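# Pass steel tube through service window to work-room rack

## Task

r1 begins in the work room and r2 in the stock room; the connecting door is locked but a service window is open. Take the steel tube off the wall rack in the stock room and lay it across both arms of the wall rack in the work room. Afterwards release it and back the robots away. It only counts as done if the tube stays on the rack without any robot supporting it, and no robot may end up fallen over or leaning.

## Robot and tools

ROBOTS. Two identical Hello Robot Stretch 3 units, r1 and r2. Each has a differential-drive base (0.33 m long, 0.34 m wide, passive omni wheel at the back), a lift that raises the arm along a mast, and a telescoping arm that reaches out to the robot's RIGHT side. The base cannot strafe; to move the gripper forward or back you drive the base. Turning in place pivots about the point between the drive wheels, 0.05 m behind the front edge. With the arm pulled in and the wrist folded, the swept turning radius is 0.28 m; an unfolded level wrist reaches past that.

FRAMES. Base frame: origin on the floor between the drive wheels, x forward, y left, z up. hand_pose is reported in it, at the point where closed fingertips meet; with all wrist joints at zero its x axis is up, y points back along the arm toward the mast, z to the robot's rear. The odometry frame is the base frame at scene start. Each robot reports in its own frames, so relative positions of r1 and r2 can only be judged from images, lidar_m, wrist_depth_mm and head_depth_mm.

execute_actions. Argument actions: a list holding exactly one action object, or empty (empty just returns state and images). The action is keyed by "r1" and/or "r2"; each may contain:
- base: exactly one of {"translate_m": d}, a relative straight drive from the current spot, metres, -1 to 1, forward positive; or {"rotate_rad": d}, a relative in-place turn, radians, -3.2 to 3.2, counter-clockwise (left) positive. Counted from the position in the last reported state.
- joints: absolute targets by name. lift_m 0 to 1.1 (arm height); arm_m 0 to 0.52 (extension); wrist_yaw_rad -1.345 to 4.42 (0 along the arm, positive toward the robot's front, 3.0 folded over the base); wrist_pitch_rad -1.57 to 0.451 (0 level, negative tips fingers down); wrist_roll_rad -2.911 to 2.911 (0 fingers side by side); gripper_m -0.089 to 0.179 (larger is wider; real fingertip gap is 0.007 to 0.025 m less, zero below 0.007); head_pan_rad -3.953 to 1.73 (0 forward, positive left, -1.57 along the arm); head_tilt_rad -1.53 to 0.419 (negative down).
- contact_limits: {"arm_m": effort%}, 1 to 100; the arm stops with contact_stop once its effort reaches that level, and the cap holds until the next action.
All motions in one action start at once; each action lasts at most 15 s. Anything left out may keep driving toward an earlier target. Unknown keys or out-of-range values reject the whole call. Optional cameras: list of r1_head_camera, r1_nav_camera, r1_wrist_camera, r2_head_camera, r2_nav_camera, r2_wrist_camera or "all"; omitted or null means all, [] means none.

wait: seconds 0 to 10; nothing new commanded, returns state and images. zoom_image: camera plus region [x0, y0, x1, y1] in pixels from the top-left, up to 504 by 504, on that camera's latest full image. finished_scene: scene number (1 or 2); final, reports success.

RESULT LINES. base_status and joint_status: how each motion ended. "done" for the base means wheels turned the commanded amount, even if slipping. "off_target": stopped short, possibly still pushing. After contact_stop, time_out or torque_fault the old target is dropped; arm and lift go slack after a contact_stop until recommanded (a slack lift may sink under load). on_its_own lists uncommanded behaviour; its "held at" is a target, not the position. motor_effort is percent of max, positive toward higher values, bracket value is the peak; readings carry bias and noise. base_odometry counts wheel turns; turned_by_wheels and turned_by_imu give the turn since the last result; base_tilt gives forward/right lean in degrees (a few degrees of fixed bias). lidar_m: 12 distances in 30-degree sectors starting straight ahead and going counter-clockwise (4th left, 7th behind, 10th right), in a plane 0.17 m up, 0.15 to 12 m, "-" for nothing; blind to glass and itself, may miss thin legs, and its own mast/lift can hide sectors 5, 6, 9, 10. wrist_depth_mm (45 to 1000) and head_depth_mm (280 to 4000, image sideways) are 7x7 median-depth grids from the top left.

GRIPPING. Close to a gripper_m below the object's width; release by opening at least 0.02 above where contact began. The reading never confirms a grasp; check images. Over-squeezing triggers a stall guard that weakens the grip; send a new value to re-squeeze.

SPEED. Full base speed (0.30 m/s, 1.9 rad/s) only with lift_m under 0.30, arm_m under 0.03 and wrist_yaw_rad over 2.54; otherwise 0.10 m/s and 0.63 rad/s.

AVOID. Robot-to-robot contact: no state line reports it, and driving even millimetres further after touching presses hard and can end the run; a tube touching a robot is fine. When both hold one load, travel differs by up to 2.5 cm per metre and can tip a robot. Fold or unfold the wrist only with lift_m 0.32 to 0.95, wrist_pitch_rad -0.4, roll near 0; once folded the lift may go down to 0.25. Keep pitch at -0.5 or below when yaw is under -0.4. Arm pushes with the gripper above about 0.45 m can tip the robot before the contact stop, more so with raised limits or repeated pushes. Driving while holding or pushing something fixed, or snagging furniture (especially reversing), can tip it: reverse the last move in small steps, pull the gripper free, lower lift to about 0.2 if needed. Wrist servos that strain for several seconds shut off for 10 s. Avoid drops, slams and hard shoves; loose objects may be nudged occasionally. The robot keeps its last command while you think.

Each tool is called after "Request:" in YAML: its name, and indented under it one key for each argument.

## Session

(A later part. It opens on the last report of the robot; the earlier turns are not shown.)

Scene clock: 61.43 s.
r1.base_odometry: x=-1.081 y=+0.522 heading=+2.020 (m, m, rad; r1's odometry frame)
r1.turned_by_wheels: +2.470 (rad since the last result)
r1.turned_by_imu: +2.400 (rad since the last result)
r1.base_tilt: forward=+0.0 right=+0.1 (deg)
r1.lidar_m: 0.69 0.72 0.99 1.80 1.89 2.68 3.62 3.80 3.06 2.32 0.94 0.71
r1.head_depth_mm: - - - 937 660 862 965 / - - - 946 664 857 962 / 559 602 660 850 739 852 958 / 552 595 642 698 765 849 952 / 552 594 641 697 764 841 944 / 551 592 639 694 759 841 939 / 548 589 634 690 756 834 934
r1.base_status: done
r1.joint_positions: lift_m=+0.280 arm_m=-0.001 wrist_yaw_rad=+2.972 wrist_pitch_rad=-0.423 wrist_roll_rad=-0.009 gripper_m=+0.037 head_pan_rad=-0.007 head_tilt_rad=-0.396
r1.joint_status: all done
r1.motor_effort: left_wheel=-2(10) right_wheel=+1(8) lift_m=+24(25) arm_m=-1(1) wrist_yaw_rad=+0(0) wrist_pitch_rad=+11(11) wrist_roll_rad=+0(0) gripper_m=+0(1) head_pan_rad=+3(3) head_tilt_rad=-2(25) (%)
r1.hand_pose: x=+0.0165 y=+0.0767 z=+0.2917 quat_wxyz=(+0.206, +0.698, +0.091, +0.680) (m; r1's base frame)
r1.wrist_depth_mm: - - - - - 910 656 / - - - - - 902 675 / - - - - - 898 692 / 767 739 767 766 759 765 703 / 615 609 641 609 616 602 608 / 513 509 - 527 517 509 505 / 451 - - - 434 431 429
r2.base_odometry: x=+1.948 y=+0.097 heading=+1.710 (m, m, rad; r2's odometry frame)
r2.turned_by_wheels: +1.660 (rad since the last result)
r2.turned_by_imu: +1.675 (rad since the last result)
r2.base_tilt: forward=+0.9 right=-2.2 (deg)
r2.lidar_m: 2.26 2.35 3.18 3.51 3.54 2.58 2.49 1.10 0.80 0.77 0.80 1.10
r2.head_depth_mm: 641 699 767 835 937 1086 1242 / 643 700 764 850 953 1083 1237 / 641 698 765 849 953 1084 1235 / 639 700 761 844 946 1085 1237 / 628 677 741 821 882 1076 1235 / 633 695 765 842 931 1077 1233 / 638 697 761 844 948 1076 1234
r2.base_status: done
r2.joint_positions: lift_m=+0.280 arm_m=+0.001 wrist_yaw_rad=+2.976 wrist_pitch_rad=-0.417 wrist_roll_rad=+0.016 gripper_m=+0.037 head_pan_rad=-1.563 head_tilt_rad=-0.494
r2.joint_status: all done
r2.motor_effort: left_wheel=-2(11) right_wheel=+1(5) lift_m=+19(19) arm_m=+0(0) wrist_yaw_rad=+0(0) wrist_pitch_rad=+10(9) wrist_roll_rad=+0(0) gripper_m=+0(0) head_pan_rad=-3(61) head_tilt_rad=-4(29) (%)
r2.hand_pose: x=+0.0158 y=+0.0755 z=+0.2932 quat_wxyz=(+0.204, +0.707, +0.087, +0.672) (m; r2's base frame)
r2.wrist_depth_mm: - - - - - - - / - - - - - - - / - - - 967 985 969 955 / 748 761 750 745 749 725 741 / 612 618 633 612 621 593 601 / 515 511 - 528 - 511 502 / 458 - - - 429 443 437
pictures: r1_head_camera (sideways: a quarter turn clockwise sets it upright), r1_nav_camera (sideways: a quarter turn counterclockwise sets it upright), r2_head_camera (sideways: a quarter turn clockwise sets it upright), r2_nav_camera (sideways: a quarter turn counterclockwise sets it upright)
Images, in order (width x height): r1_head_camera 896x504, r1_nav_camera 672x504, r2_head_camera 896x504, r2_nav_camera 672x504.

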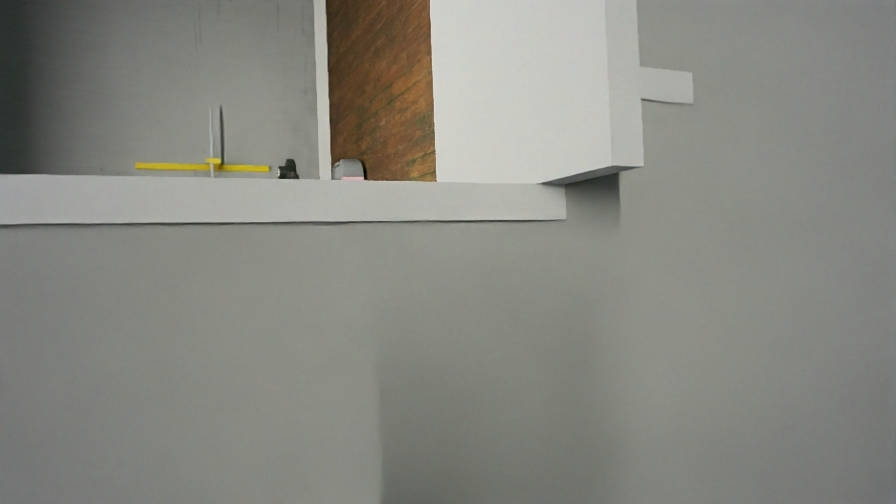

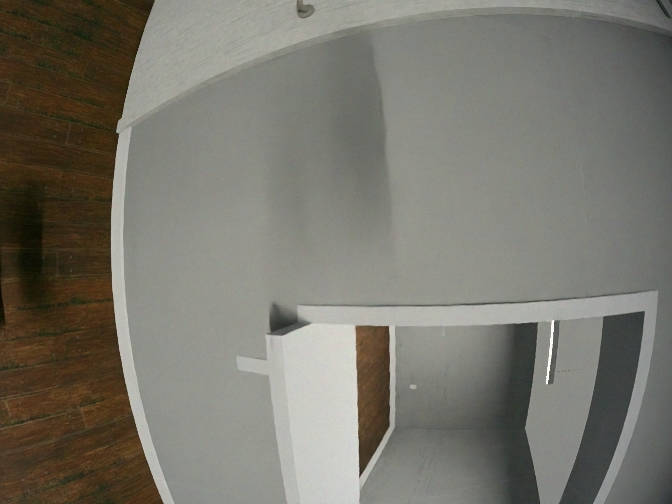

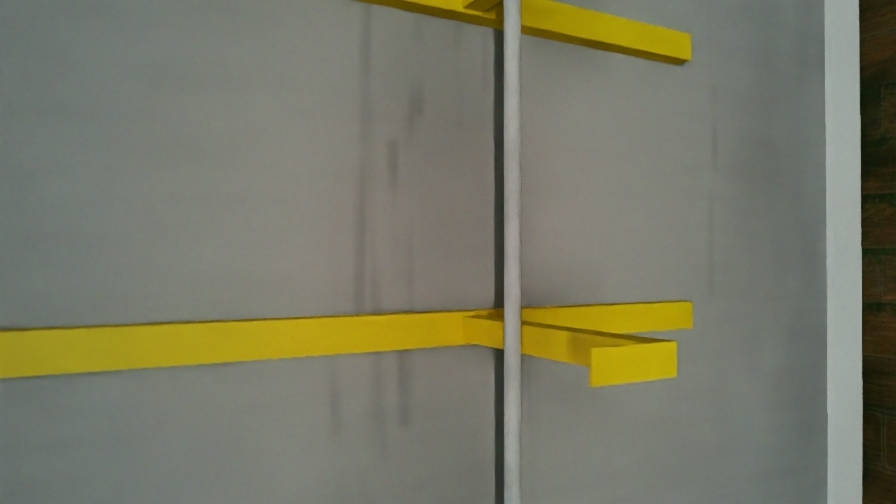

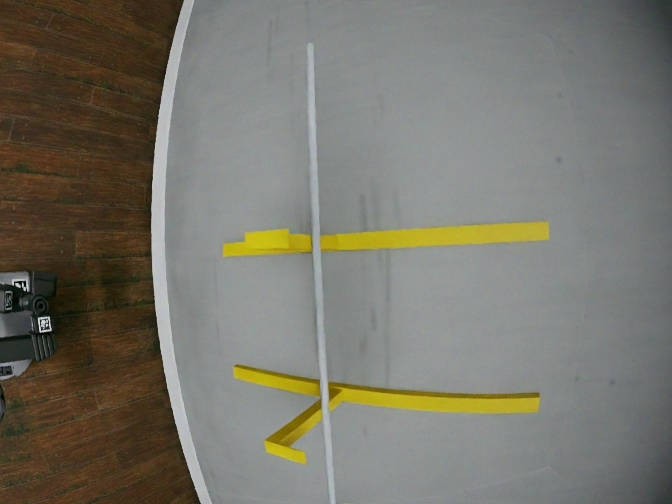

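Request:
execute_actions:
  actions:
    - {"r1":{"joints":{"lift_m":0.34}},"r2":{"joints":{"lift_m":0.34}}}
  cameras: []

Request:
execute_actions:
  actions:
    - {"r1":{"joints":{"lift_m":0.6,"wrist_yaw_rad":0}},"r2":{"joints":{"lift_m":0.6,"wrist_yaw_rad":0}}}
  cameras: []

Request:
execute_actions:
  actions:
    - {"r1":{"joints":{"lift_m":0.8,"wrist_pitch_rad":0,"wrist_roll_rad":1.57,"gripper_m":0.1}},"r2":{"joints":{"lift_m":0.8,"wrist_pitch_rad":0.02,"wrist_roll_rad":1.57,"gripper_m":0.1}}}
  cameras: ["r2_head_camera","r2_nav_camera","r2_wrist_camera"]

Scene clock: 74.10 s.
r1.base_odometry: x=-1.081 y=+0.522 heading=+2.020 (m, m, rad; r1's odometry frame)
r1.turned_by_wheels: +0.000 (rad since the last result)
r1.turned_by_imu: +0.000 (rad since the last result)
r1.base_tilt: forward=+0.0 right=+0.0 (deg)
r1.lidar_m: 0.69 0.72 0.99 1.81 1.90 2.68 3.64 3.81 3.04 2.32 0.94 0.71
r1.head_depth_mm: - - - 942 660 859 969 / - - - 945 663 856 960 / 559 602 660 849 740 854 955 / 553 596 644 701 767 849 949 / 552 590 642 696 761 842 949 / 550 592 638 695 762 840 941 / 547 591 636 691 755 838 932
r1.base_status: not commanded
r1.joint_positions: lift_m=+0.340 arm_m=-0.001 wrist_yaw_rad=+2.972 wrist_pitch_rad=-0.423 wrist_roll_rad=-0.009 gripper_m=+0.037 head_pan_rad=-0.007 head_tilt_rad=-0.396
r1.joint_status: all done
r1.motor_effort: left_wheel=-2(2) right_wheel=+1(1) lift_m=+38(40) arm_m=-1(1) wrist_yaw_rad=+0(0) wrist_pitch_rad=+10(11) wrist_roll_rad=+0(0) gripper_m=+0(0) head_pan_rad=+3(3) head_tilt_rad=-3(2) (%)
r1.hand_pose: x=+0.0165 y=+0.0767 z=+0.3513 quat_wxyz=(+0.206, +0.698, +0.091, +0.680) (m; r1's base frame)
r1.wrist_depth_mm: - - - - - 898 664 / - - - - - 915 671 / - - - - - 939 685 / 889 855 905 878 887 849 699 / 710 694 710 706 684 690 680 / 579 586 - 568 597 580 575 / 505 503 - 515 491 496 490
r2.base_odometry: x=+1.948 y=+0.097 heading=+1.710 (m, m, rad; r2's odometry frame)
r2.turned_by_wheels: +0.000 (rad since the last result)
r2.turned_by_imu: -0.001 (rad since the last result)
r2.base_tilt: forward=+0.9 right=-2.1 (deg)
r2.lidar_m: 2.26 2.34 3.16 3.51 3.54 2.59 2.48 1.11 0.80 0.77 0.80 1.09
r2.head_depth_mm: 643 702 769 835 934 1082 1249 / 643 698 767 850 952 1087 1239 / 640 696 764 851 948 1084 1239 / 642 700 766 846 950 1078 1240 / 628 679 745 823 887 1078 1247 / 632 698 764 848 930 1077 1241 / 638 695 766 846 947 1071 1239
r2.base_status: not commanded
r2.joint_positions: lift_m=+0.340 arm_m=+0.001 wrist_yaw_rad=+2.976 wrist_pitch_rad=-0.417 wrist_roll_rad=+0.016 gripper_m=+0.037 head_pan_rad=-1.563 head_tilt_rad=-0.494
r2.joint_status: all done
r2.motor_effort: left_wheel=-3(2) right_wheel=+1(1) lift_m=+38(40) arm_m=+0(0) wrist_yaw_rad=+0(1) wrist_pitch_rad=+9(10) wrist_roll_rad=+0(0) gripper_m=+0(1) head_pan_rad=-4(4) head_tilt_rad=-3(3) (%)
r2.hand_pose: x=+0.0158 y=+0.0755 z=+0.3524 quat_wxyz=(+0.204, +0.707, +0.087, +0.672) (m; r2's base frame)
r2.wrist_depth_mm: - - - - - - - / - - - - - - - / - - - - - - - / 867 862 848 836 833 826 832 / 700 704 711 689 705 690 667 / 587 588 - 585 - 573 573 / 508 505 - 518 488 506 503
pictures: none
No camera images: the call's "cameras" was empty. Leave "cameras" out to get every camera's image.

Scene clock: 77.30 s.
r1.base_odometry: x=-1.081 y=+0.522 heading=+2.020 (m, m, rad; r1's odometry frame)
r1.turned_by_wheels: +0.000 (rad since the last result)
r1.turned_by_imu: +0.000 (rad since the last result)
r1.base_tilt: forward=-0.1 right=+0.0 (deg)
r1.lidar_m: 0.69 0.72 0.99 1.81 1.89 2.67 3.63 3.83 3.05 2.32 0.93 0.71
r1.head_depth_mm: - - - 941 662 863 965 / - - - 949 665 857 960 / 559 601 658 847 736 847 952 / 553 595 645 699 766 850 951 / 550 595 642 695 763 843 942 / 550 591 639 692 760 841 941 / 547 589 635 691 756 837 937
r1.base_status: not commanded
r1.joint_positions: lift_m=+0.600 arm_m=-0.001 wrist_yaw_rad=+0.004 wrist_pitch_rad=-0.423 wrist_roll_rad=-0.009 gripper_m=+0.037 head_pan_rad=-0.007 head_tilt_rad=-0.396
r1.joint_status: all done
r1.motor_effort: left_wheel=-2(2) right_wheel=+1(1) lift_m=+38(40) arm_m=-1(0) wrist_yaw_rad=-3(2) wrist_pitch_rad=+10(10) wrist_roll_rad=+0(0) gripper_m=+0(0) head_pan_rad=+3(3) head_tilt_rad=-3(3) (%)
r1.hand_pose: x=-0.0207 y=-0.3676 z=+0.6113 quat_wxyz=(+0.695, +0.151, -0.687, -0.147) (m; r1's base frame)
r1.wrist_depth_mm: 790 - - - - - - / 799 - - - - - - / 801 - - - - - - / 790 - - - - - - / 786 - - - - - - / 774 880 913 872 912 876 890 / 759 777 749 762 766 771 759
r2.base_odometry: x=+1.948 y=+0.097 heading=+1.710 (m, m, rad; r2's odometry frame)
r2.turned_by_wheels: +0.000 (rad since the last result)
r2.turned_by_imu: -0.001 (rad since the last result)
r2.base_tilt: forward=+0.8 right=-2.1 (deg)
r2.lidar_m: 2.26 2.34 3.16 3.51 3.53 2.58 2.49 1.10 0.81 0.77 0.80 1.09
r2.head_depth_mm: 642 702 768 840 931 1089 1244 / 640 699 767 851 953 1084 1232 / 642 695 766 848 946 1089 1233 / 640 696 762 846 952 1074 1246 / 629 681 746 824 882 1076 1243 / 631 697 763 847 927 1079 1234 / 640 695 764 846 948 1072 1239
r2.base_status: not commanded
r2.joint_positions: lift_m=+0.600 arm_m=+0.001 wrist_yaw_rad=+0.003 wrist_pitch_rad=-0.417 wrist_roll_rad=+0.016 gripper_m=+0.037 head_pan_rad=-1.563 head_tilt_rad=-0.494
r2.joint_status: all done
r2.motor_effort: left_wheel=-3(3) right_wheel=+1(1) lift_m=+38(40) arm_m=-1(0) wrist_yaw_rad=-4(4) wrist_pitch_rad=+10(10) wrist_roll_rad=+0(0) gripper_m=-1(0) head_pan_rad=-4(4) head_tilt_rad=-3(3) (%)
r2.hand_pose: x=-0.0208 y=-0.3704 z=+0.6124 quat_wxyz=(+0.687, +0.147, -0.697, -0.147) (m; r2's base frame)
r2.wrist_depth_mm: 485 485 479 477 472 467 457 / 518 525 511 510 506 494 507 / 574 566 555 562 560 550 544 / 626 627 618 612 609 604 597 / 689 689 673 684 666 674 664 / 782 778 751 757 - 748 743 / 777 772 765 770 759 775 767
pictures: none
No camera images: the call's "cameras" was empty. Leave "cameras" out to get every camera's image.

Scene clock: 79.97 s.
r1.base_odometry: x=-1.081 y=+0.522 heading=+2.020 (m, m, rad; r1's odometry frame)
r1.turned_by_wheels: +0.000 (rad since the last result)
r1.turned_by_imu: +0.000 (rad since the last result)
r1.base_tilt: forward=+0.0 right=+0.0 (deg)
r1.lidar_m: 0.69 0.72 1.00 1.80 1.90 2.68 3.63 3.83 3.05 2.33 0.94 0.71
r1.head_depth_mm: - - - 943 660 862 969 / - - - 946 664 857 963 / 558 602 657 849 739 853 952 / 553 596 644 699 768 848 952 / 552 593 641 696 764 843 939 / 550 591 639 692 759 839 937 / 550 590 634 688 755 839 934
r1.base_status: not commanded
r1.joint_positions: lift_m=+0.800 arm_m=-0.001 wrist_yaw_rad=+0.003 wrist_pitch_rad=-0.027 wrist_roll_rad=+1.566 gripper_m=+0.100 head_pan_rad=-0.007 head_tilt_rad=-0.396
r1.joint_status: all done
r1.motor_effort: left_wheel=-2(2) right_wheel=+1(1) lift_m=+38(39) arm_m=-1(1) wrist_yaw_rad=-2(3) wrist_pitch_rad=+12(12) wrist_roll_rad=+2(3) gripper_m=+1(98) head_pan_rad=+3(3) head_tilt_rad=-2(3) (%)
r1.hand_pose: x=-0.0205 y=-0.3994 z=+0.9073 quat_wxyz=(+0.003, +0.002, -1.000, -0.014) (m; r1's base frame)
r1.wrist_depth_mm: - - - - - - 956 / - - - - - - 960 / - - - - - - 973 / - - - - - - 979 / - - - - - - 981 / - - - - - - - / - - - - - - -
r2.base_odometry: x=+1.948 y=+0.097 heading=+1.710 (m, m, rad; r2's odometry frame)
r2.turned_by_wheels: +0.000 (rad since the last result)
r2.turned_by_imu: -0.001 (rad since the last result)
r2.base_tilt: forward=+0.9 right=-2.0 (deg)
r2.lidar_m: 2.26 2.35 3.16 3.50 3.53 2.58 2.49 1.11 0.81 0.78 0.80 1.09
r2.head_depth_mm: 642 699 768 839 935 1085 1238 / 641 696 764 847 956 1082 1229 / 640 698 768 850 951 1083 1227 / 640 696 765 849 936 1082 1227 / 629 678 742 819 882 1081 1238 / 630 695 762 846 930 1076 1236 / 637 694 763 847 946 1080 1231
r2.base_status: not commanded
r2.joint_positions: lift_m=+0.800 arm_m=+0.001 wrist_yaw_rad=+0.003 wrist_pitch_rad=+0.000 wrist_roll_rad=+1.569 gripper_m=+0.100 head_pan_rad=-1.563 head_tilt_rad=-0.494
r2.joint_status: all done
r2.motor_effort: left_wheel=-2(3) right_wheel=+1(1) lift_m=+38(39) arm_m=+0(0) wrist_yaw_rad=-3(4) wrist_pitch_rad=+11(12) wrist_roll_rad=+0(2) gripper_m=+0(92) head_pan_rad=-4(4) head_tilt_rad=-4(3) (%)
r2.hand_pose: x=-0.0206 y=-0.4021 z=+0.9138 quat_wxyz=(+0.001, +0.001, -1.000, -0.001) (m; r2's base frame)
r2.wrist_depth_mm: 505 509 497 492 491 488 480 / 521 511 509 511 503 495 496 / 532 531 523 522 518 510 500 / 546 548 537 529 529 520 515 / 561 548 523 520 520 530 525 / 572 575 571 563 549 548 544 / 599 591 583 589 282 573 561
pictures: r2_head_camera (sideways: a quarter turn clockwise sets it upright), r2_nav_camera (sideways: a quarter turn counterclockwise sets it upright), r2_wrist_camera
Images, in order (width x height): r2_head_camera 896x504, r2_nav_camera 672x504, r2_wrist_camera 644x364.

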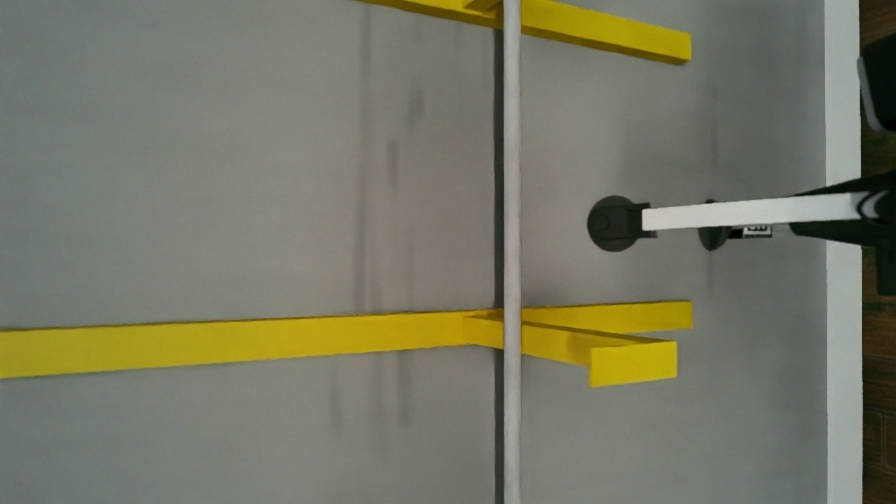

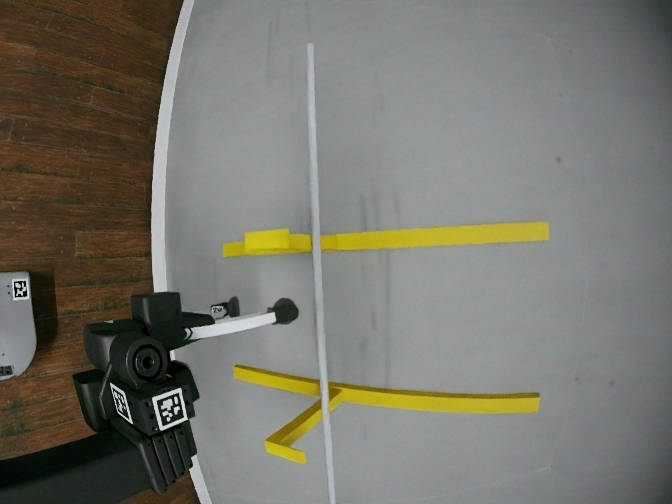

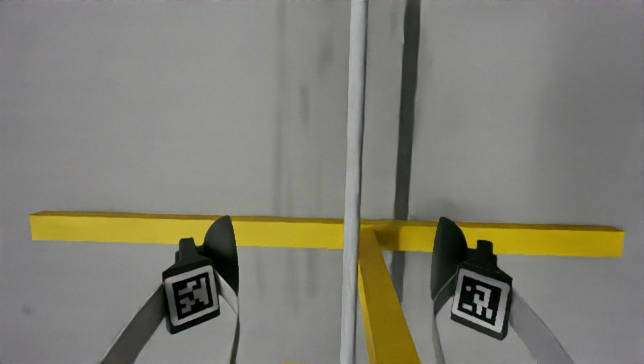

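Request:
execute_actions:
  actions:
    - {"r2":{"base":{"translate_m":-0.045},"joints":{"lift_m":0.785,"arm_m":0.17,"head_tilt_rad":-0.6}}}
  cameras: ["r2_head_camera","r2_nav_camera","r2_wrist_camera"]

Scene clock: 86.73 s.
r1.base_odometry: x=-1.081 y=+0.522 heading=+2.020 (m, m, rad; r1's odometry frame)
r1.turned_by_wheels: +0.000 (rad since the last result)
r1.turned_by_imu: +0.001 (rad since the last result)
r1.base_tilt: forward=-0.1 right=+0.0 (deg)
r1.lidar_m: 0.69 0.72 0.99 1.80 1.89 2.67 3.63 3.81 3.03 2.32 0.94 0.71
r1.head_depth_mm: - - - 938 661 860 964 / - - - 947 665 860 961 / 560 600 657 847 737 852 955 / 553 593 644 697 764 846 950 / 552 594 641 698 763 842 944 / 550 591 639 695 757 839 938 / 547 589 635 691 756 835 934
r1.base_status: not commanded
r1.joint_positions: lift_m=+0.800 arm_m=-0.001 wrist_yaw_rad=+0.003 wrist_pitch_rad=-0.027 wrist_roll_rad=+1.566 gripper_m=+0.100 head_pan_rad=-0.007 head_tilt_rad=-0.396
r1.joint_status: not commanded
r1.motor_effort: left_wheel=-2(2) right_wheel=+1(1) lift_m=+37(38) arm_m=-1(1) wrist_yaw_rad=-2(3) wrist_pitch_rad=+12(12) wrist_roll_rad=+2(1) gripper_m=+1(1) head_pan_rad=+3(3) head_tilt_rad=-4(3) (%)
r1.hand_pose: x=-0.0205 y=-0.3994 z=+0.9073 quat_wxyz=(+0.003, +0.002, -1.000, -0.014) (m; r1's base frame)
r1.wrist_depth_mm: - - - - - - 957 / - - - - - - 961 / - - - - - - 996 / - - - - - - 997 / - - - - - - - / - - - - - - - / - - - - - - -
r2.base_odometry: x=+1.954 y=+0.052 heading=+1.709 (m, m, rad; r2's odometry frame)
r2.turned_by_wheels: +0.000 (rad since the last result)
r2.turned_by_imu: -0.001 (rad since the last result)
r2.base_tilt: forward=+0.8 right=-2.1 (deg)
r2.lidar_m: 2.31 2.39 3.21 3.50 3.45 2.54 2.44 1.11 0.81 0.78 0.80 1.09
r2.head_depth_mm: 645 708 780 855 1022 - - / 643 714 797 890 997 - 1264 / 644 712 793 885 1002 - 1254 / 644 711 796 882 1011 1264 1260 / 644 709 788 887 1025 1233 1255 / 625 692 783 815 973 1230 1263 / 639 712 789 882 1039 1220 1260
r2.base_status: done
r2.joint_positions: lift_m=+0.785 arm_m=+0.170 wrist_yaw_rad=+0.002 wrist_pitch_rad=+0.000 wrist_roll_rad=+1.570 gripper_m=+0.100 head_pan_rad=-1.563 head_tilt_rad=-0.593
r2.joint_status: all done
r2.motor_effort: left_wheel=-3(8) right_wheel=+1(3) lift_m=+19(34) arm_m=+2(4) wrist_yaw_rad=-2(3) wrist_pitch_rad=+11(11) wrist_roll_rad=+0(1) gripper_m=+0(0) head_pan_rad=-3(4) head_tilt_rad=-4(17) (%)
r2.hand_pose: x=-0.0208 y=-0.5709 z=+0.8997 quat_wxyz=(+0.001, +0.001, -1.000, -0.001) (m; r2's base frame)
r2.wrist_depth_mm: 346 348 343 339 337 336 332 / 357 354 352 345 347 341 340 / 370 366 359 357 352 352 344 / 378 375 371 365 365 359 359 / 390 383 380 377 374 370 366 / 397 392 383 382 381 378 375 / 411 407 372 365 364 364 358
pictures: r2_head_camera (sideways: a quarter turn clockwise sets it upright), r2_nav_camera (sideways: a quarter turn counterclockwise sets it upright), r2_wrist_camera
Images, in order (width x height): r2_head_camera 896x504, r2_nav_camera 672x504, r2_wrist_camera 644x364.

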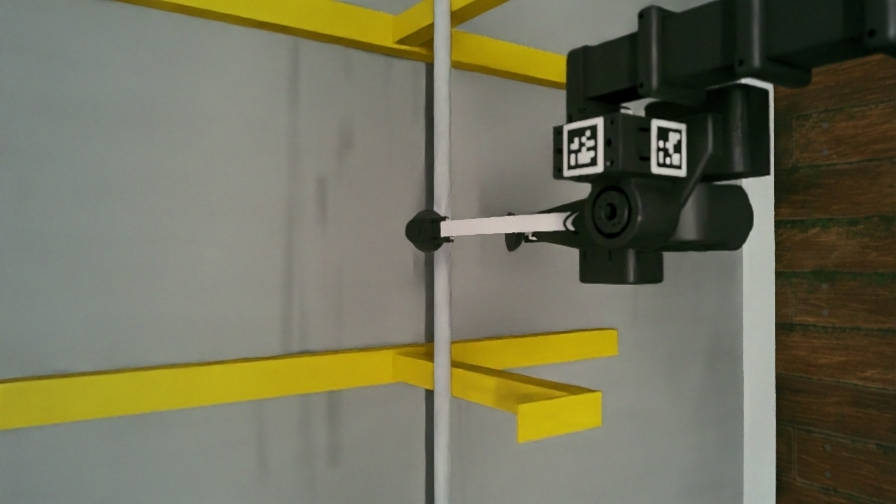

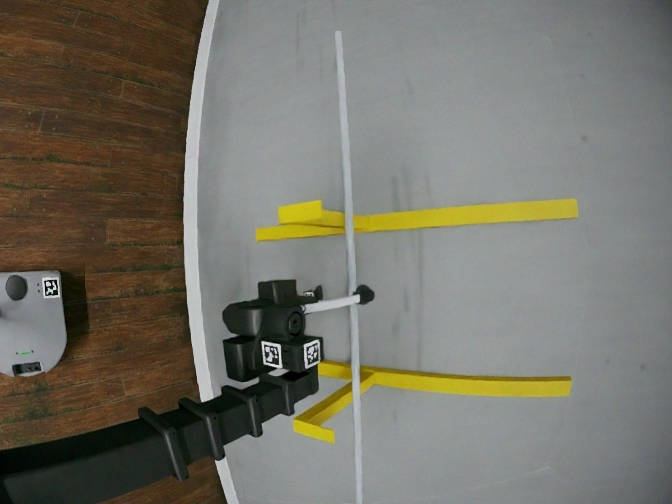

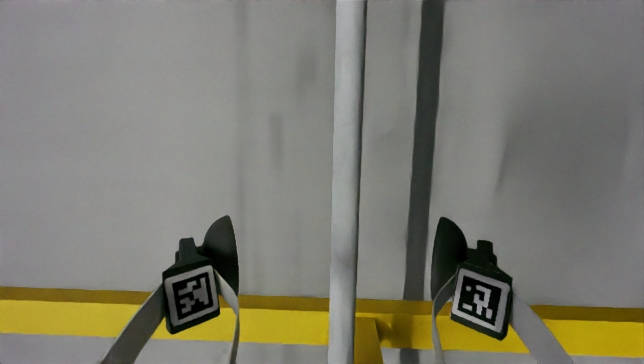

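Request:
execute_actions:
  actions:
    - {"r2":{"joints":{"lift_m":0.78,"arm_m":0.24,"gripper_m":0.06}}}
  cameras: ["r2_head_camera","r2_wrist_camera"]

Scene clock: 92.03 s.
r1.base_odometry: x=-1.081 y=+0.522 heading=+2.020 (m, m, rad; r1's odometry frame)
r1.turned_by_wheels: +0.000 (rad since the last result)
r1.turned_by_imu: +0.001 (rad since the last result)
r1.base_tilt: forward=-0.1 right=+0.0 (deg)
r1.lidar_m: 0.69 0.72 0.99 1.80 1.89 2.68 3.63 3.80 3.05 2.33 0.94 0.71
r1.head_depth_mm: - - - 941 661 863 968 / - - - 948 667 859 959 / 559 601 658 847 739 852 950 / 552 595 644 698 765 849 949 / 551 593 643 696 765 844 946 / 549 592 639 695 759 843 937 / 547 589 634 690 757 836 933
r1.base_status: not commanded
r1.joint_positions: lift_m=+0.800 arm_m=-0.001 wrist_yaw_rad=+0.003 wrist_pitch_rad=-0.027 wrist_roll_rad=+1.566 gripper_m=+0.100 head_pan_rad=-0.007 head_tilt_rad=-0.396
r1.joint_status: not commanded
r1.motor_effort: left_wheel=-2(2) right_wheel=+1(1) lift_m=+38(38) arm_m=-1(1) wrist_yaw_rad=-1(1) wrist_pitch_rad=+12(12) wrist_roll_rad=+2(2) gripper_m=+0(1) head_pan_rad=+3(3) head_tilt_rad=-3(2) (%)
r1.hand_pose: x=-0.0205 y=-0.3994 z=+0.9073 quat_wxyz=(+0.003, +0.002, -1.000, -0.014) (m; r1's base frame)
r1.wrist_depth_mm: - - - - - - 987 / - - - - - - 984 / - - - - - - 972 / - - - - - - - / - - - - - - 997 / - - - - - - - / - - - - - - -
r2.base_odometry: x=+1.954 y=+0.052 heading=+1.709 (m, m, rad; r2's odometry frame)
r2.turned_by_wheels: +0.000 (rad since the last result)
r2.turned_by_imu: -0.001 (rad since the last result)
r2.base_tilt: forward=+0.8 right=-2.2 (deg)
r2.lidar_m: 2.30 2.40 3.23 3.51 3.46 2.54 2.44 1.10 0.81 0.77 0.80 1.10
r2.head_depth_mm: 645 706 779 853 1023 - - / 645 713 800 878 - 1272 1265 / 644 712 804 886 - 1276 1262 / 644 708 796 883 - 1229 1261 / 643 710 790 884 1016 1236 1257 / 625 692 780 812 973 1235 1257 / 639 710 793 882 1041 1235 1256
r2.base_status: not commanded
r2.joint_positions: lift_m=+0.780 arm_m=+0.240 wrist_yaw_rad=+0.002 wrist_pitch_rad=+0.000 wrist_roll_rad=+1.570 gripper_m=+0.060 head_pan_rad=-1.563 head_tilt_rad=-0.593
r2.joint_status: all done
r2.motor_effort: left_wheel=-2(2) right_wheel=+1(1) lift_m=+19(19) arm_m=+3(5) wrist_yaw_rad=-2(2) wrist_pitch_rad=+11(11) wrist_roll_rad=+0(0) gripper_m=-1(88) head_pan_rad=-3(4) head_tilt_rad=-4(5) (%)
r2.hand_pose: x=-0.0208 y=-0.6409 z=+0.8947 quat_wxyz=(+0.001, +0.001, -1.000, -0.001) (m; r2's base frame)
r2.wrist_depth_mm: 281 279 279 273 273 272 268 / 289 288 283 140 281 279 275 / 298 293 293 142 288 284 283 / 307 303 299 293 295 290 290 / 313 312 309 302 302 299 297 / 323 320 - 311 311 309 306 / 311 315 302 297 319 312 310
pictures: r2_head_camera (sideways: a quarter turn clockwise sets it upright), r2_wrist_camera
Images, in order (width x height): r2_head_camera 896x504, r2_wrist_camera 644x364.

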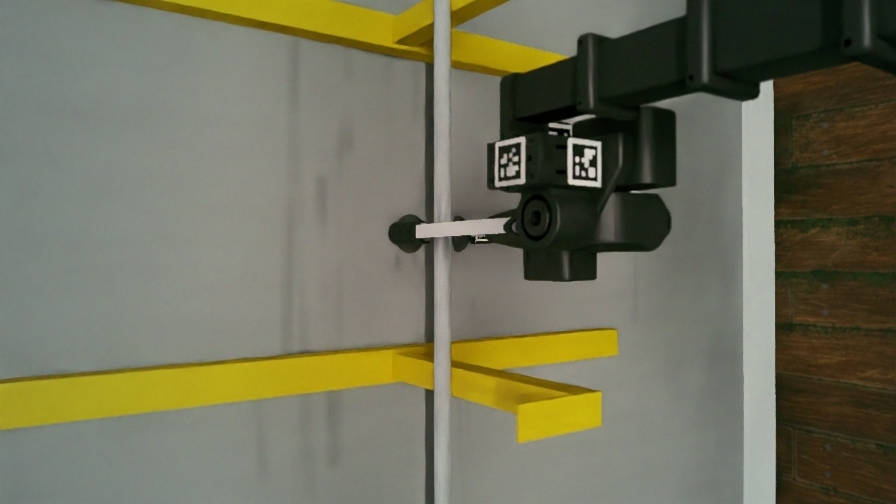

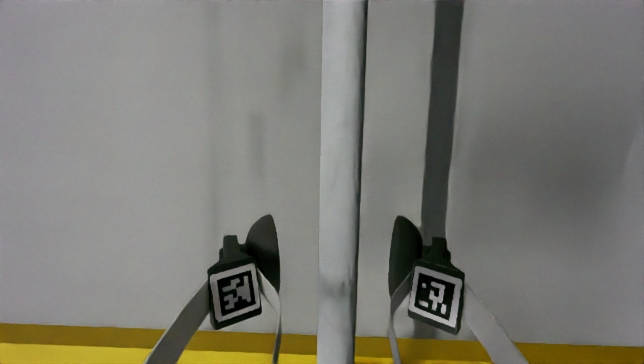

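Request:
execute_actions:
  actions:
    - {"r2":{"joints":{"arm_m":0.236,"gripper_m":-0.03}}}
  cameras: []

Request:
execute_actions:
  actions:
    - {"r2":{"joints":{"lift_m":0.82}}}
  cameras: ["r2_head_camera","r2_nav_camera","r2_wrist_camera"]

Scene clock: 97.20 s.
r1.base_odometry: x=-1.081 y=+0.522 heading=+2.020 (m, m, rad; r1's odometry frame)
r1.turned_by_wheels: +0.000 (rad since the last result)
r1.turned_by_imu: +0.000 (rad since the last result)
r1.base_tilt: forward=-0.1 right=+0.0 (deg)
r1.lidar_m: 0.69 0.72 0.99 1.81 1.89 2.67 3.63 3.80 3.05 2.32 0.94 0.71
r1.head_depth_mm: - - - 945 661 864 968 / - - - 952 662 859 962 / 559 601 660 851 739 851 956 / 553 594 643 699 766 846 950 / 552 593 641 697 762 844 945 / 550 591 639 692 759 837 941 / 548 589 636 690 755 837 934
r1.base_status: not commanded
r1.joint_positions: lift_m=+0.800 arm_m=-0.001 wrist_yaw_rad=+0.003 wrist_pitch_rad=-0.027 wrist_roll_rad=+1.566 gripper_m=+0.100 head_pan_rad=-0.007 head_tilt_rad=-0.396
r1.joint_status: not commanded
r1.motor_effort: left_wheel=-2(2) right_wheel=+1(1) lift_m=+38(38) arm_m=-1(1) wrist_yaw_rad=-2(2) wrist_pitch_rad=+12(12) wrist_roll_rad=+2(2) gripper_m=+1(0) head_pan_rad=+3(3) head_tilt_rad=-3(3) (%)
r1.hand_pose: x=-0.0205 y=-0.3994 z=+0.9073 quat_wxyz=(+0.003, +0.002, -1.000, -0.014) (m; r1's base frame)
r1.wrist_depth_mm: - - - - - - 977 / - - - - - - 971 / - - - - - - 993 / - - - - - - 994 / - - - - - - 955 / - - - - - - - / - - - - - - -
r2.base_odometry: x=+1.954 y=+0.052 heading=+1.709 (m, m, rad; r2's odometry frame)
r2.turned_by_wheels: +0.000 (rad since the last result)
r2.turned_by_imu: -0.001 (rad since the last result)
r2.base_tilt: forward=+0.9 right=-2.1 (deg)
r2.lidar_m: 2.31 2.39 3.22 3.51 3.47 2.54 2.44 1.11 0.81 0.77 0.80 1.10
r2.head_depth_mm: 645 707 782 857 1027 - - / 643 712 798 889 - 1269 1258 / 642 714 796 886 - 1270 1262 / 644 712 798 869 - 1243 1253 / 643 711 790 886 1024 1229 1259 / 624 692 778 814 984 1229 1259 / 640 711 792 881 1037 1222 1257
r2.base_status: not commanded
r2.joint_positions: lift_m=+0.780 arm_m=+0.236 wrist_yaw_rad=+0.002 wrist_pitch_rad=-0.004 wrist_roll_rad=+1.574 gripper_m=-0.029 head_pan_rad=-1.563 head_tilt_rad=-0.593
r2.joint_status: all done
r2.motor_effort: left_wheel=-3(2) right_wheel=+1(1) lift_m=+20(20) arm_m=-3(4) wrist_yaw_rad=-2(2) wrist_pitch_rad=+13(14) wrist_roll_rad=-2(2) gripper_m=-24(100) head_pan_rad=-4(4) head_tilt_rad=-5(5) (%)
r2.hand_pose: x=-0.0208 y=-0.6374 z=+0.8937 quat_wxyz=(-0.001, +0.001, -1.000, -0.003) (m; r2's base frame)
r2.wrist_depth_mm: 284 284 280 135 278 275 273 / 293 289 288 283 285 282 280 / 299 298 293 291 291 288 286 / 308 304 305 299 299 297 295 / 317 314 312 148 306 305 303 / 325 323 321 151 314 310 309 / 315 317 318 302 309 318 314
pictures: none
No camera images: the call's "cameras" was empty. Leave "cameras" out to get every camera's image.

Scene clock: 98.37 s.
r1.base_odometry: x=-1.081 y=+0.522 heading=+2.020 (m, m, rad; r1's odometry frame)
r1.turned_by_wheels: +0.000 (rad since the last result)
r1.turned_by_imu: +0.000 (rad since the last result)
r1.base_tilt: forward=-0.1 right=+0.0 (deg)
r1.lidar_m: 0.69 0.72 0.99 1.80 1.89 2.68 3.64 3.83 3.05 2.32 0.94 0.71
r1.head_depth_mm: - - - 941 661 864 966 / - - - 951 663 858 963 / 559 601 658 850 737 853 961 / 553 596 643 700 765 849 947 / 551 593 641 696 762 843 948 / 550 591 638 694 758 843 936 / 548 590 636 692 756 837 936
r1.base_status: not commanded
r1.joint_positions: lift_m=+0.800 arm_m=-0.001 wrist_yaw_rad=+0.003 wrist_pitch_rad=-0.027 wrist_roll_rad=+1.566 gripper_m=+0.100 head_pan_rad=-0.007 head_tilt_rad=-0.396
r1.joint_status: not commanded
r1.motor_effort: left_wheel=-2(2) right_wheel=+1(1) lift_m=+37(38) arm_m=-1(1) wrist_yaw_rad=-2(1) wrist_pitch_rad=+12(12) wrist_roll_rad=+2(2) gripper_m=+1(1) head_pan_rad=+3(3) head_tilt_rad=-2(3) (%)
r1.hand_pose: x=-0.0205 y=-0.3994 z=+0.9073 quat_wxyz=(+0.003, +0.002, -1.000, -0.014) (m; r1's base frame)
r1.wrist_depth_mm: - - - - - - 970 / - - - - - - 981 / - - - - - - 990 / - - - - - - 963 / - - - - - - 994 / - - - - - - - / - - - - - - -
r2.base_odometry: x=+1.954 y=+0.052 heading=+1.709 (m, m, rad; r2's odometry frame)
r2.turned_by_wheels: +0.000 (rad since the last result)
r2.turned_by_imu: +0.000 (rad since the last result)
r2.base_tilt: forward=+0.9 right=-2.1 (deg)
r2.lidar_m: 2.30 2.39 3.23 3.51 3.45 2.54 2.44 1.11 0.81 0.78 0.80 1.10
r2.head_depth_mm: 645 706 778 860 - - 1255 / 644 714 800 851 - 1235 1259 / 640 712 795 855 - 1234 1255 / 643 710 798 870 1087 1234 1250 / 644 710 786 902 1018 1233 1252 / 625 691 780 813 976 1233 1250 / 642 708 793 902 1038 1227 1265
r2.base_status: not commanded
r2.joint_positions: lift_m=+0.819 arm_m=+0.236 wrist_yaw_rad=+0.002 wrist_pitch_rad=-0.052 wrist_roll_rad=+1.573 gripper_m=-0.029 head_pan_rad=-1.563 head_tilt_rad=-0.593
r2.joint_status: all done
r2.on_its_own: wrist_pitch_rad is at rest, and its effort (+38) is outside its rest range (-20 to +32)
r2.motor_effort: left_wheel=-2(3) right_wheel=+1(1) lift_m=+42(44) arm_m=-2(3) wrist_yaw_rad=-2(3) wrist_pitch_rad=+38(40) wrist_roll_rad=-1(2) gripper_m=-27(27) head_pan_rad=-4(4) head_tilt_rad=-5(5) (%)
r2.hand_pose: x=-0.0208 y=-0.6359 z=+0.9204 quat_wxyz=(-0.001, +0.001, -1.000, -0.027) (m; r2's base frame)
r2.wrist_depth_mm: 276 276 279 277 281 282 285 / 284 283 286 284 288 289 292 / 289 292 296 290 296 297 300 / 298 300 300 301 305 305 306 / 306 307 308 147 311 314 314 / 312 318 317 150 322 323 326 / 315 313 318 299 306 323 327
pictures: r2_head_camera (sideways: a quarter turn clockwise sets it upright), r2_nav_camera (sideways: a quarter turn counterclockwise sets it upright), r2_wrist_camera
Images, in order (width x height): r2_head_camera 896x504, r2_nav_camera 672x504, r2_wrist_camera 644x364.

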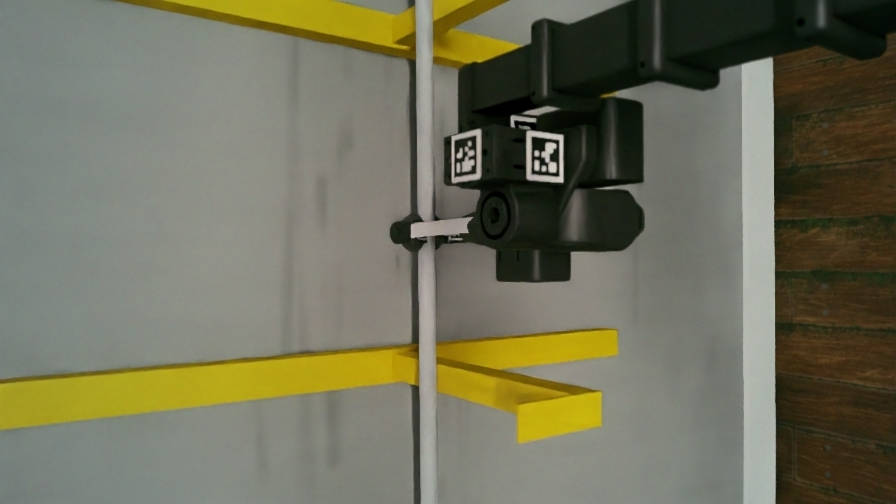

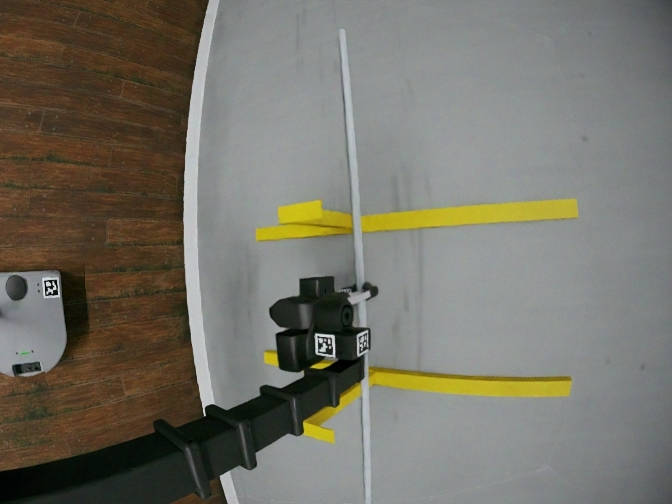

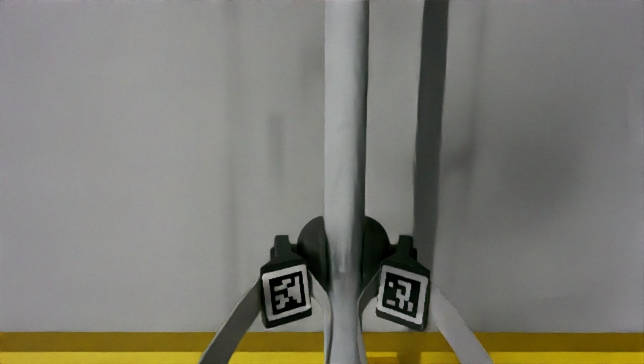

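Request:
execute_actions:
  actions:
    - {"r2":{"joints":{"lift_m":0.95,"gripper_m":-0.04}}}
  cameras: []

Request:
execute_actions:
  actions:
    - {"r2":{"joints":{"lift_m":1.08,"arm_m":0.0,"wrist_pitch_rad":-0.3}}}
  cameras: []

Request:
execute_actions:
  actions:
    - {"r2":{"base":{"rotate_rad":-0.55},"joints":{"wrist_pitch_rad":-0.7,"head_tilt_rad":-0.8}}}
  cameras: ["r2_nav_camera","r2_wrist_camera"]

Scene clock: 109.90 s.
r1.base_odometry: x=-1.081 y=+0.522 heading=+2.020 (m, m, rad; r1's odometry frame)
r1.turned_by_wheels: +0.000 (rad since the last result)
r1.turned_by_imu: +0.001 (rad since the last result)
r1.base_tilt: forward=-0.1 right=+0.0 (deg)
r1.lidar_m: 0.69 0.72 0.99 1.80 1.90 2.68 3.63 3.81 3.05 2.32 0.93 0.71
r1.head_depth_mm: - - - 943 660 861 968 / - - - 946 664 856 962 / 558 601 658 847 737 852 955 / 553 595 643 698 766 850 948 / 552 594 640 696 762 845 945 / 549 591 637 695 759 841 937 / 547 590 635 691 757 834 936
r1.base_status: not commanded
r1.joint_positions: lift_m=+0.800 arm_m=-0.001 wrist_yaw_rad=+0.003 wrist_pitch_rad=-0.027 wrist_roll_rad=+1.566 gripper_m=+0.100 head_pan_rad=-0.007 head_tilt_rad=-0.396
r1.joint_status: not commanded
r1.motor_effort: left_wheel=-2(2) right_wheel=+1(1) lift_m=+38(38) arm_m=-1(1) wrist_yaw_rad=-2(2) wrist_pitch_rad=+12(12) wrist_roll_rad=+2(2) gripper_m=+1(0) head_pan_rad=+3(3) head_tilt_rad=-3(4) (%)
r1.hand_pose: x=-0.0205 y=-0.3994 z=+0.9073 quat_wxyz=(+0.003, +0.002, -1.000, -0.014) (m; r1's base frame)
r1.wrist_depth_mm: - - - - - - 969 / - - - - - - 974 / - - - - - - 977 / - - - - - - 976 / - - - - - - 993 / - - - - - - - / - - - - - - -
r2.base_odometry: x=+1.954 y=+0.052 heading=+1.709 (m, m, rad; r2's odometry frame)
r2.turned_by_wheels: +0.000 (rad since the last result)
r2.turned_by_imu: -0.002 (rad since the last result)
r2.base_tilt: forward=+0.9 right=-2.1 (deg)
r2.lidar_m: 2.30 2.39 3.22 3.50 3.48 2.54 2.44 1.10 0.80 0.77 0.80 1.10
r2.head_depth_mm: 646 709 - 898 1055 1237 1262 / 643 712 - - 1044 1237 1253 / 644 712 - - 1047 1232 1254 / 643 710 769 937 1035 1235 1256 / 642 713 790 899 1026 1230 1256 / 625 693 776 850 972 1223 1259 / 641 710 768 901 1037 1235 1258
r2.base_status: not commanded
r2.joint_positions: lift_m=+0.949 arm_m=+0.236 wrist_yaw_rad=+0.002 wrist_pitch_rad=-0.053 wrist_roll_rad=+1.573 gripper_m=-0.032 head_pan_rad=-1.563 head_tilt_rad=-0.593
r2.joint_status: gripper_m off_target (ended at -0.032, target -0.040); the others done
r2.on_its_own: gripper_m is held at -0.033, not at your -0.040, by its stall guard, which is still easing; wrist_pitch_rad is at rest, and its effort (+38) is outside its rest range (-20 to +32)
r2.motor_effort: left_wheel=-3(3) right_wheel=+1(1) lift_m=+42(45) arm_m=-2(3) wrist_yaw_rad=-2(2) wrist_pitch_rad=+38(38) wrist_roll_rad=-2(1) gripper_m=-28(79) head_pan_rad=-4(4) head_tilt_rad=-5(5) (%)
r2.hand_pose: x=-0.0208 y=-0.6359 z=+1.0502 quat_wxyz=(-0.001, +0.001, -1.000, -0.027) (m; r2's base frame)
r2.wrist_depth_mm: 274 278 278 277 281 283 285 / 283 285 285 284 290 289 292 / 290 291 291 291 295 297 300 / 299 298 299 301 302 304 308 / 304 306 307 147 312 315 316 / 313 316 318 150 321 323 324 / 310 314 318 300 306 322 327
pictures: none
No camera images: the call's "cameras" was empty. Leave "cameras" out to get every camera's image.

Scene clock: 112.87 s.
r1.base_odometry: x=-1.081 y=+0.522 heading=+2.020 (m, m, rad; r1's odometry frame)
r1.turned_by_wheels: +0.000 (rad since the last result)
r1.turned_by_imu: +0.000 (rad since the last result)
r1.base_tilt: forward=+0.0 right=-0.1 (deg)
r1.lidar_m: 0.69 0.72 0.99 1.80 1.90 2.68 3.64 3.82 3.05 2.32 0.94 0.70
r1.head_depth_mm: - - - 942 661 860 968 / - - - 947 664 857 956 / 558 601 660 850 737 852 955 / 552 596 644 700 767 849 947 / 552 592 641 697 761 846 944 / 549 589 638 693 759 840 941 / 547 589 636 692 757 837 934
r1.base_status: not commanded
r1.joint_positions: lift_m=+0.800 arm_m=-0.001 wrist_yaw_rad=+0.003 wrist_pitch_rad=-0.027 wrist_roll_rad=+1.566 gripper_m=+0.100 head_pan_rad=-0.007 head_tilt_rad=-0.396
r1.joint_status: not commanded
r1.motor_effort: left_wheel=-2(2) right_wheel=+1(1) lift_m=+38(38) arm_m=-1(1) wrist_yaw_rad=-1(3) wrist_pitch_rad=+12(12) wrist_roll_rad=+2(2) gripper_m=+0(0) head_pan_rad=+3(3) head_tilt_rad=-3(3) (%)
r1.hand_pose: x=-0.0205 y=-0.3994 z=+0.9073 quat_wxyz=(+0.003, +0.002, -1.000, -0.014) (m; r1's base frame)
r1.wrist_depth_mm: - - - - - - 981 / - - - - - - 992 / - - - - - - 986 / - - - - - - 990 / - - - - - - 997 / - - - - - - - / - - - - - - -
r2.base_odometry: x=+1.954 y=+0.052 heading=+1.709 (m, m, rad; r2's odometry frame)
r2.turned_by_wheels: +0.000 (rad since the last result)
r2.turned_by_imu: -0.001 (rad since the last result)
r2.base_tilt: forward=+0.9 right=-2.2 (deg)
r2.lidar_m: 2.31 2.39 3.22 3.52 3.47 2.53 2.44 1.11 0.81 0.77 0.80 1.10
r2.head_depth_mm: 631 - - - - - 1258 / 631 - - - - - 1246 / 630 - - - - - 1255 / 644 709 797 - 1090 1233 1256 / 643 713 789 858 1042 1232 1256 / 626 693 781 712 977 1228 1246 / 642 711 796 898 1034 1223 1253
r2.base_status: not commanded
r2.joint_positions: lift_m=+1.079 arm_m=+0.001 wrist_yaw_rad=+0.002 wrist_pitch_rad=-0.364 wrist_roll_rad=+1.573 gripper_m=-0.029 head_pan_rad=-1.563 head_tilt_rad=-0.593
r2.joint_status: wrist_pitch_rad off_target (ended at -0.364, target -0.300); the others done
r2.on_its_own: gripper_m is held at -0.030, not at your -0.040, by its stall guard, which is not easing now; wrist_pitch_rad is at rest, and its effort (+33) is outside its rest range (-20 to +32)
r2.motor_effort: left_wheel=-3(3) right_wheel=+1(1) lift_m=+42(45) arm_m=-4(3) wrist_yaw_rad=-2(3) wrist_pitch_rad=+33(40) wrist_roll_rad=-1(1) gripper_m=-27(28) head_pan_rad=-4(4) head_tilt_rad=-4(4) (%)
r2.hand_pose: x=-0.0210 y=-0.3769 z=+1.1040 quat_wxyz=(-0.001, +0.001, -0.983, -0.182) (m; r2's base frame)
r2.wrist_depth_mm: 426 457 495 492 572 618 714 / 439 468 502 523 595 668 739 / 448 480 519 546 619 679 774 / 450 486 532 550 633 719 796 / 465 497 536 148 644 729 823 / 467 495 538 150 478 755 863 / 485 531 570 615 698 354 894
pictures: none
No camera images: the call's "cameras" was empty. Leave "cameras" out to get every camera's image.

Scene clock: 114.70 s.
r1.base_odometry: x=-1.081 y=+0.522 heading=+2.020 (m, m, rad; r1's odometry frame)
r1.turned_by_wheels: +0.000 (rad since the last result)
r1.turned_by_imu: +0.000 (rad since the last result)
r1.base_tilt: forward=+0.0 right=+0.0 (deg)
r1.lidar_m: 0.69 0.72 0.99 1.80 1.90 2.68 3.63 3.84 3.04 2.33 0.94 0.71
r1.head_depth_mm: - - - 940 661 861 963 / - - - 949 666 859 963 / 559 602 658 848 738 852 956 / 552 594 643 698 766 849 950 / 551 593 642 696 762 843 944 / 550 590 637 694 760 840 940 / 548 589 637 692 756 832 934
r1.base_status: not commanded
r1.joint_positions: lift_m=+0.800 arm_m=-0.001 wrist_yaw_rad=+0.003 wrist_pitch_rad=-0.027 wrist_roll_rad=+1.566 gripper_m=+0.100 head_pan_rad=-0.007 head_tilt_rad=-0.396
r1.joint_status: not commanded
r1.motor_effort: left_wheel=-2(2) right_wheel=+1(1) lift_m=+38(38) arm_m=-1(1) wrist_yaw_rad=-2(2) wrist_pitch_rad=+12(12) wrist_roll_rad=+2(2) gripper_m=+0(1) head_pan_rad=+3(3) head_tilt_rad=-2(2) (%)
r1.hand_pose: x=-0.0205 y=-0.3994 z=+0.9073 quat_wxyz=(+0.003, +0.002, -1.000, -0.014) (m; r1's base frame)
r1.wrist_depth_mm: - - - - - - 990 / - - - - - - 980 / - - - - - - 975 / - - - - - - 982 / - - - - - - 975 / - - - - - - - / - - - - - - -
r2.base_odometry: x=+1.954 y=+0.052 heading=+1.160 (m, m, rad; r2's odometry frame)
r2.turned_by_wheels: -0.550 (rad since the last result)
r2.turned_by_imu: -0.558 (rad since the last result)
r2.base_tilt: forward=+1.0 right=-2.1 (deg)
r2.lidar_m: 1.07 2.31 2.37 3.16 3.53 3.55 2.55 2.44 1.13 0.81 0.77 0.80
r2.head_depth_mm: - - - - - 1325 1158 / - - - - - 1326 1161 / - - - - 1493 1318 1162 / 788 911 1008 - 1475 1317 1155 / 750 847 754 1110 1422 1321 1163 / 693 779 902 1064 1298 1314 1161 / 667 750 851 979 1166 1293 1160
r2.base_status: done
r2.joint_positions: lift_m=+1.079 arm_m=+0.001 wrist_yaw_rad=-0.001 wrist_pitch_rad=-0.746 wrist_roll_rad=+1.574 gripper_m=-0.026 head_pan_rad=-1.563 head_tilt_rad=-0.790
r2.joint_status: all done
r2.on_its_own: gripper_m is held at -0.027, not at your -0.040, by its stall guard, which is not easing now
r2.motor_effort: left_wheel=+3(8) right_wheel=-2(5) lift_m=+43(42) arm_m=-3(4) wrist_yaw_rad=+1(2) wrist_pitch_rad=+24(33) wrist_roll_rad=-2(2) gripper_m=-24(27) head_pan_rad=-4(4) head_tilt_rad=-6(27) (%)
r2.hand_pose: x=-0.0217 y=-0.3179 z=+1.0264 quat_wxyz=(-0.001, -0.001, -0.931, -0.365) (m; r2's base frame)
r2.wrist_depth_mm: 637 741 904 - - - 842 / 609 704 838 144 - - 847 / 568 647 771 147 - - 867 / 549 615 713 151 - - 880 / 520 592 641 148 - - 892 / 486 546 614 151 - - 907 / 471 522 601 646 818 - 907
pictures: r2_nav_camera (sideways: a quarter turn counterclockwise sets it upright), r2_wrist_camera
Images, in order (width x height): r2_nav_camera 672x504, r2_wrist_camera 644x364.

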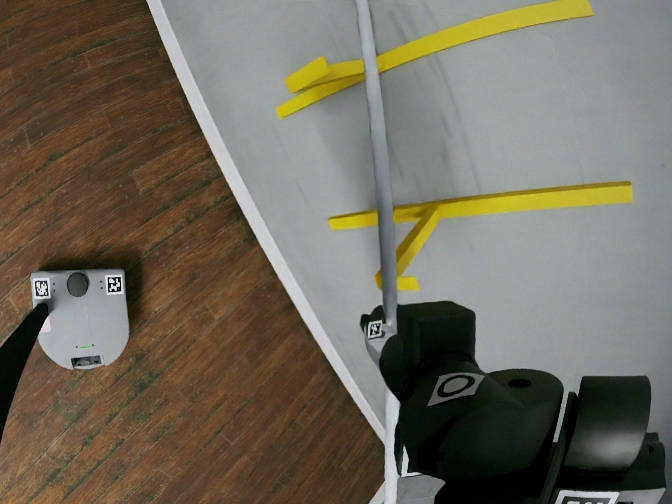

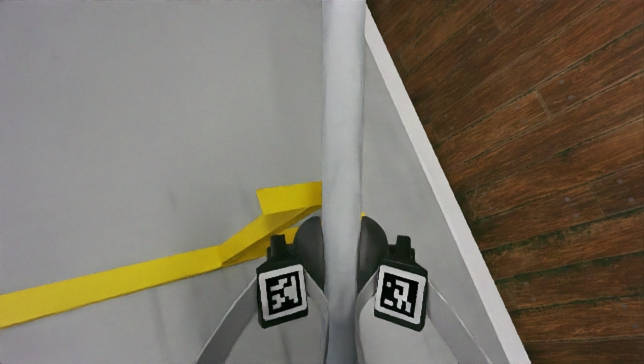

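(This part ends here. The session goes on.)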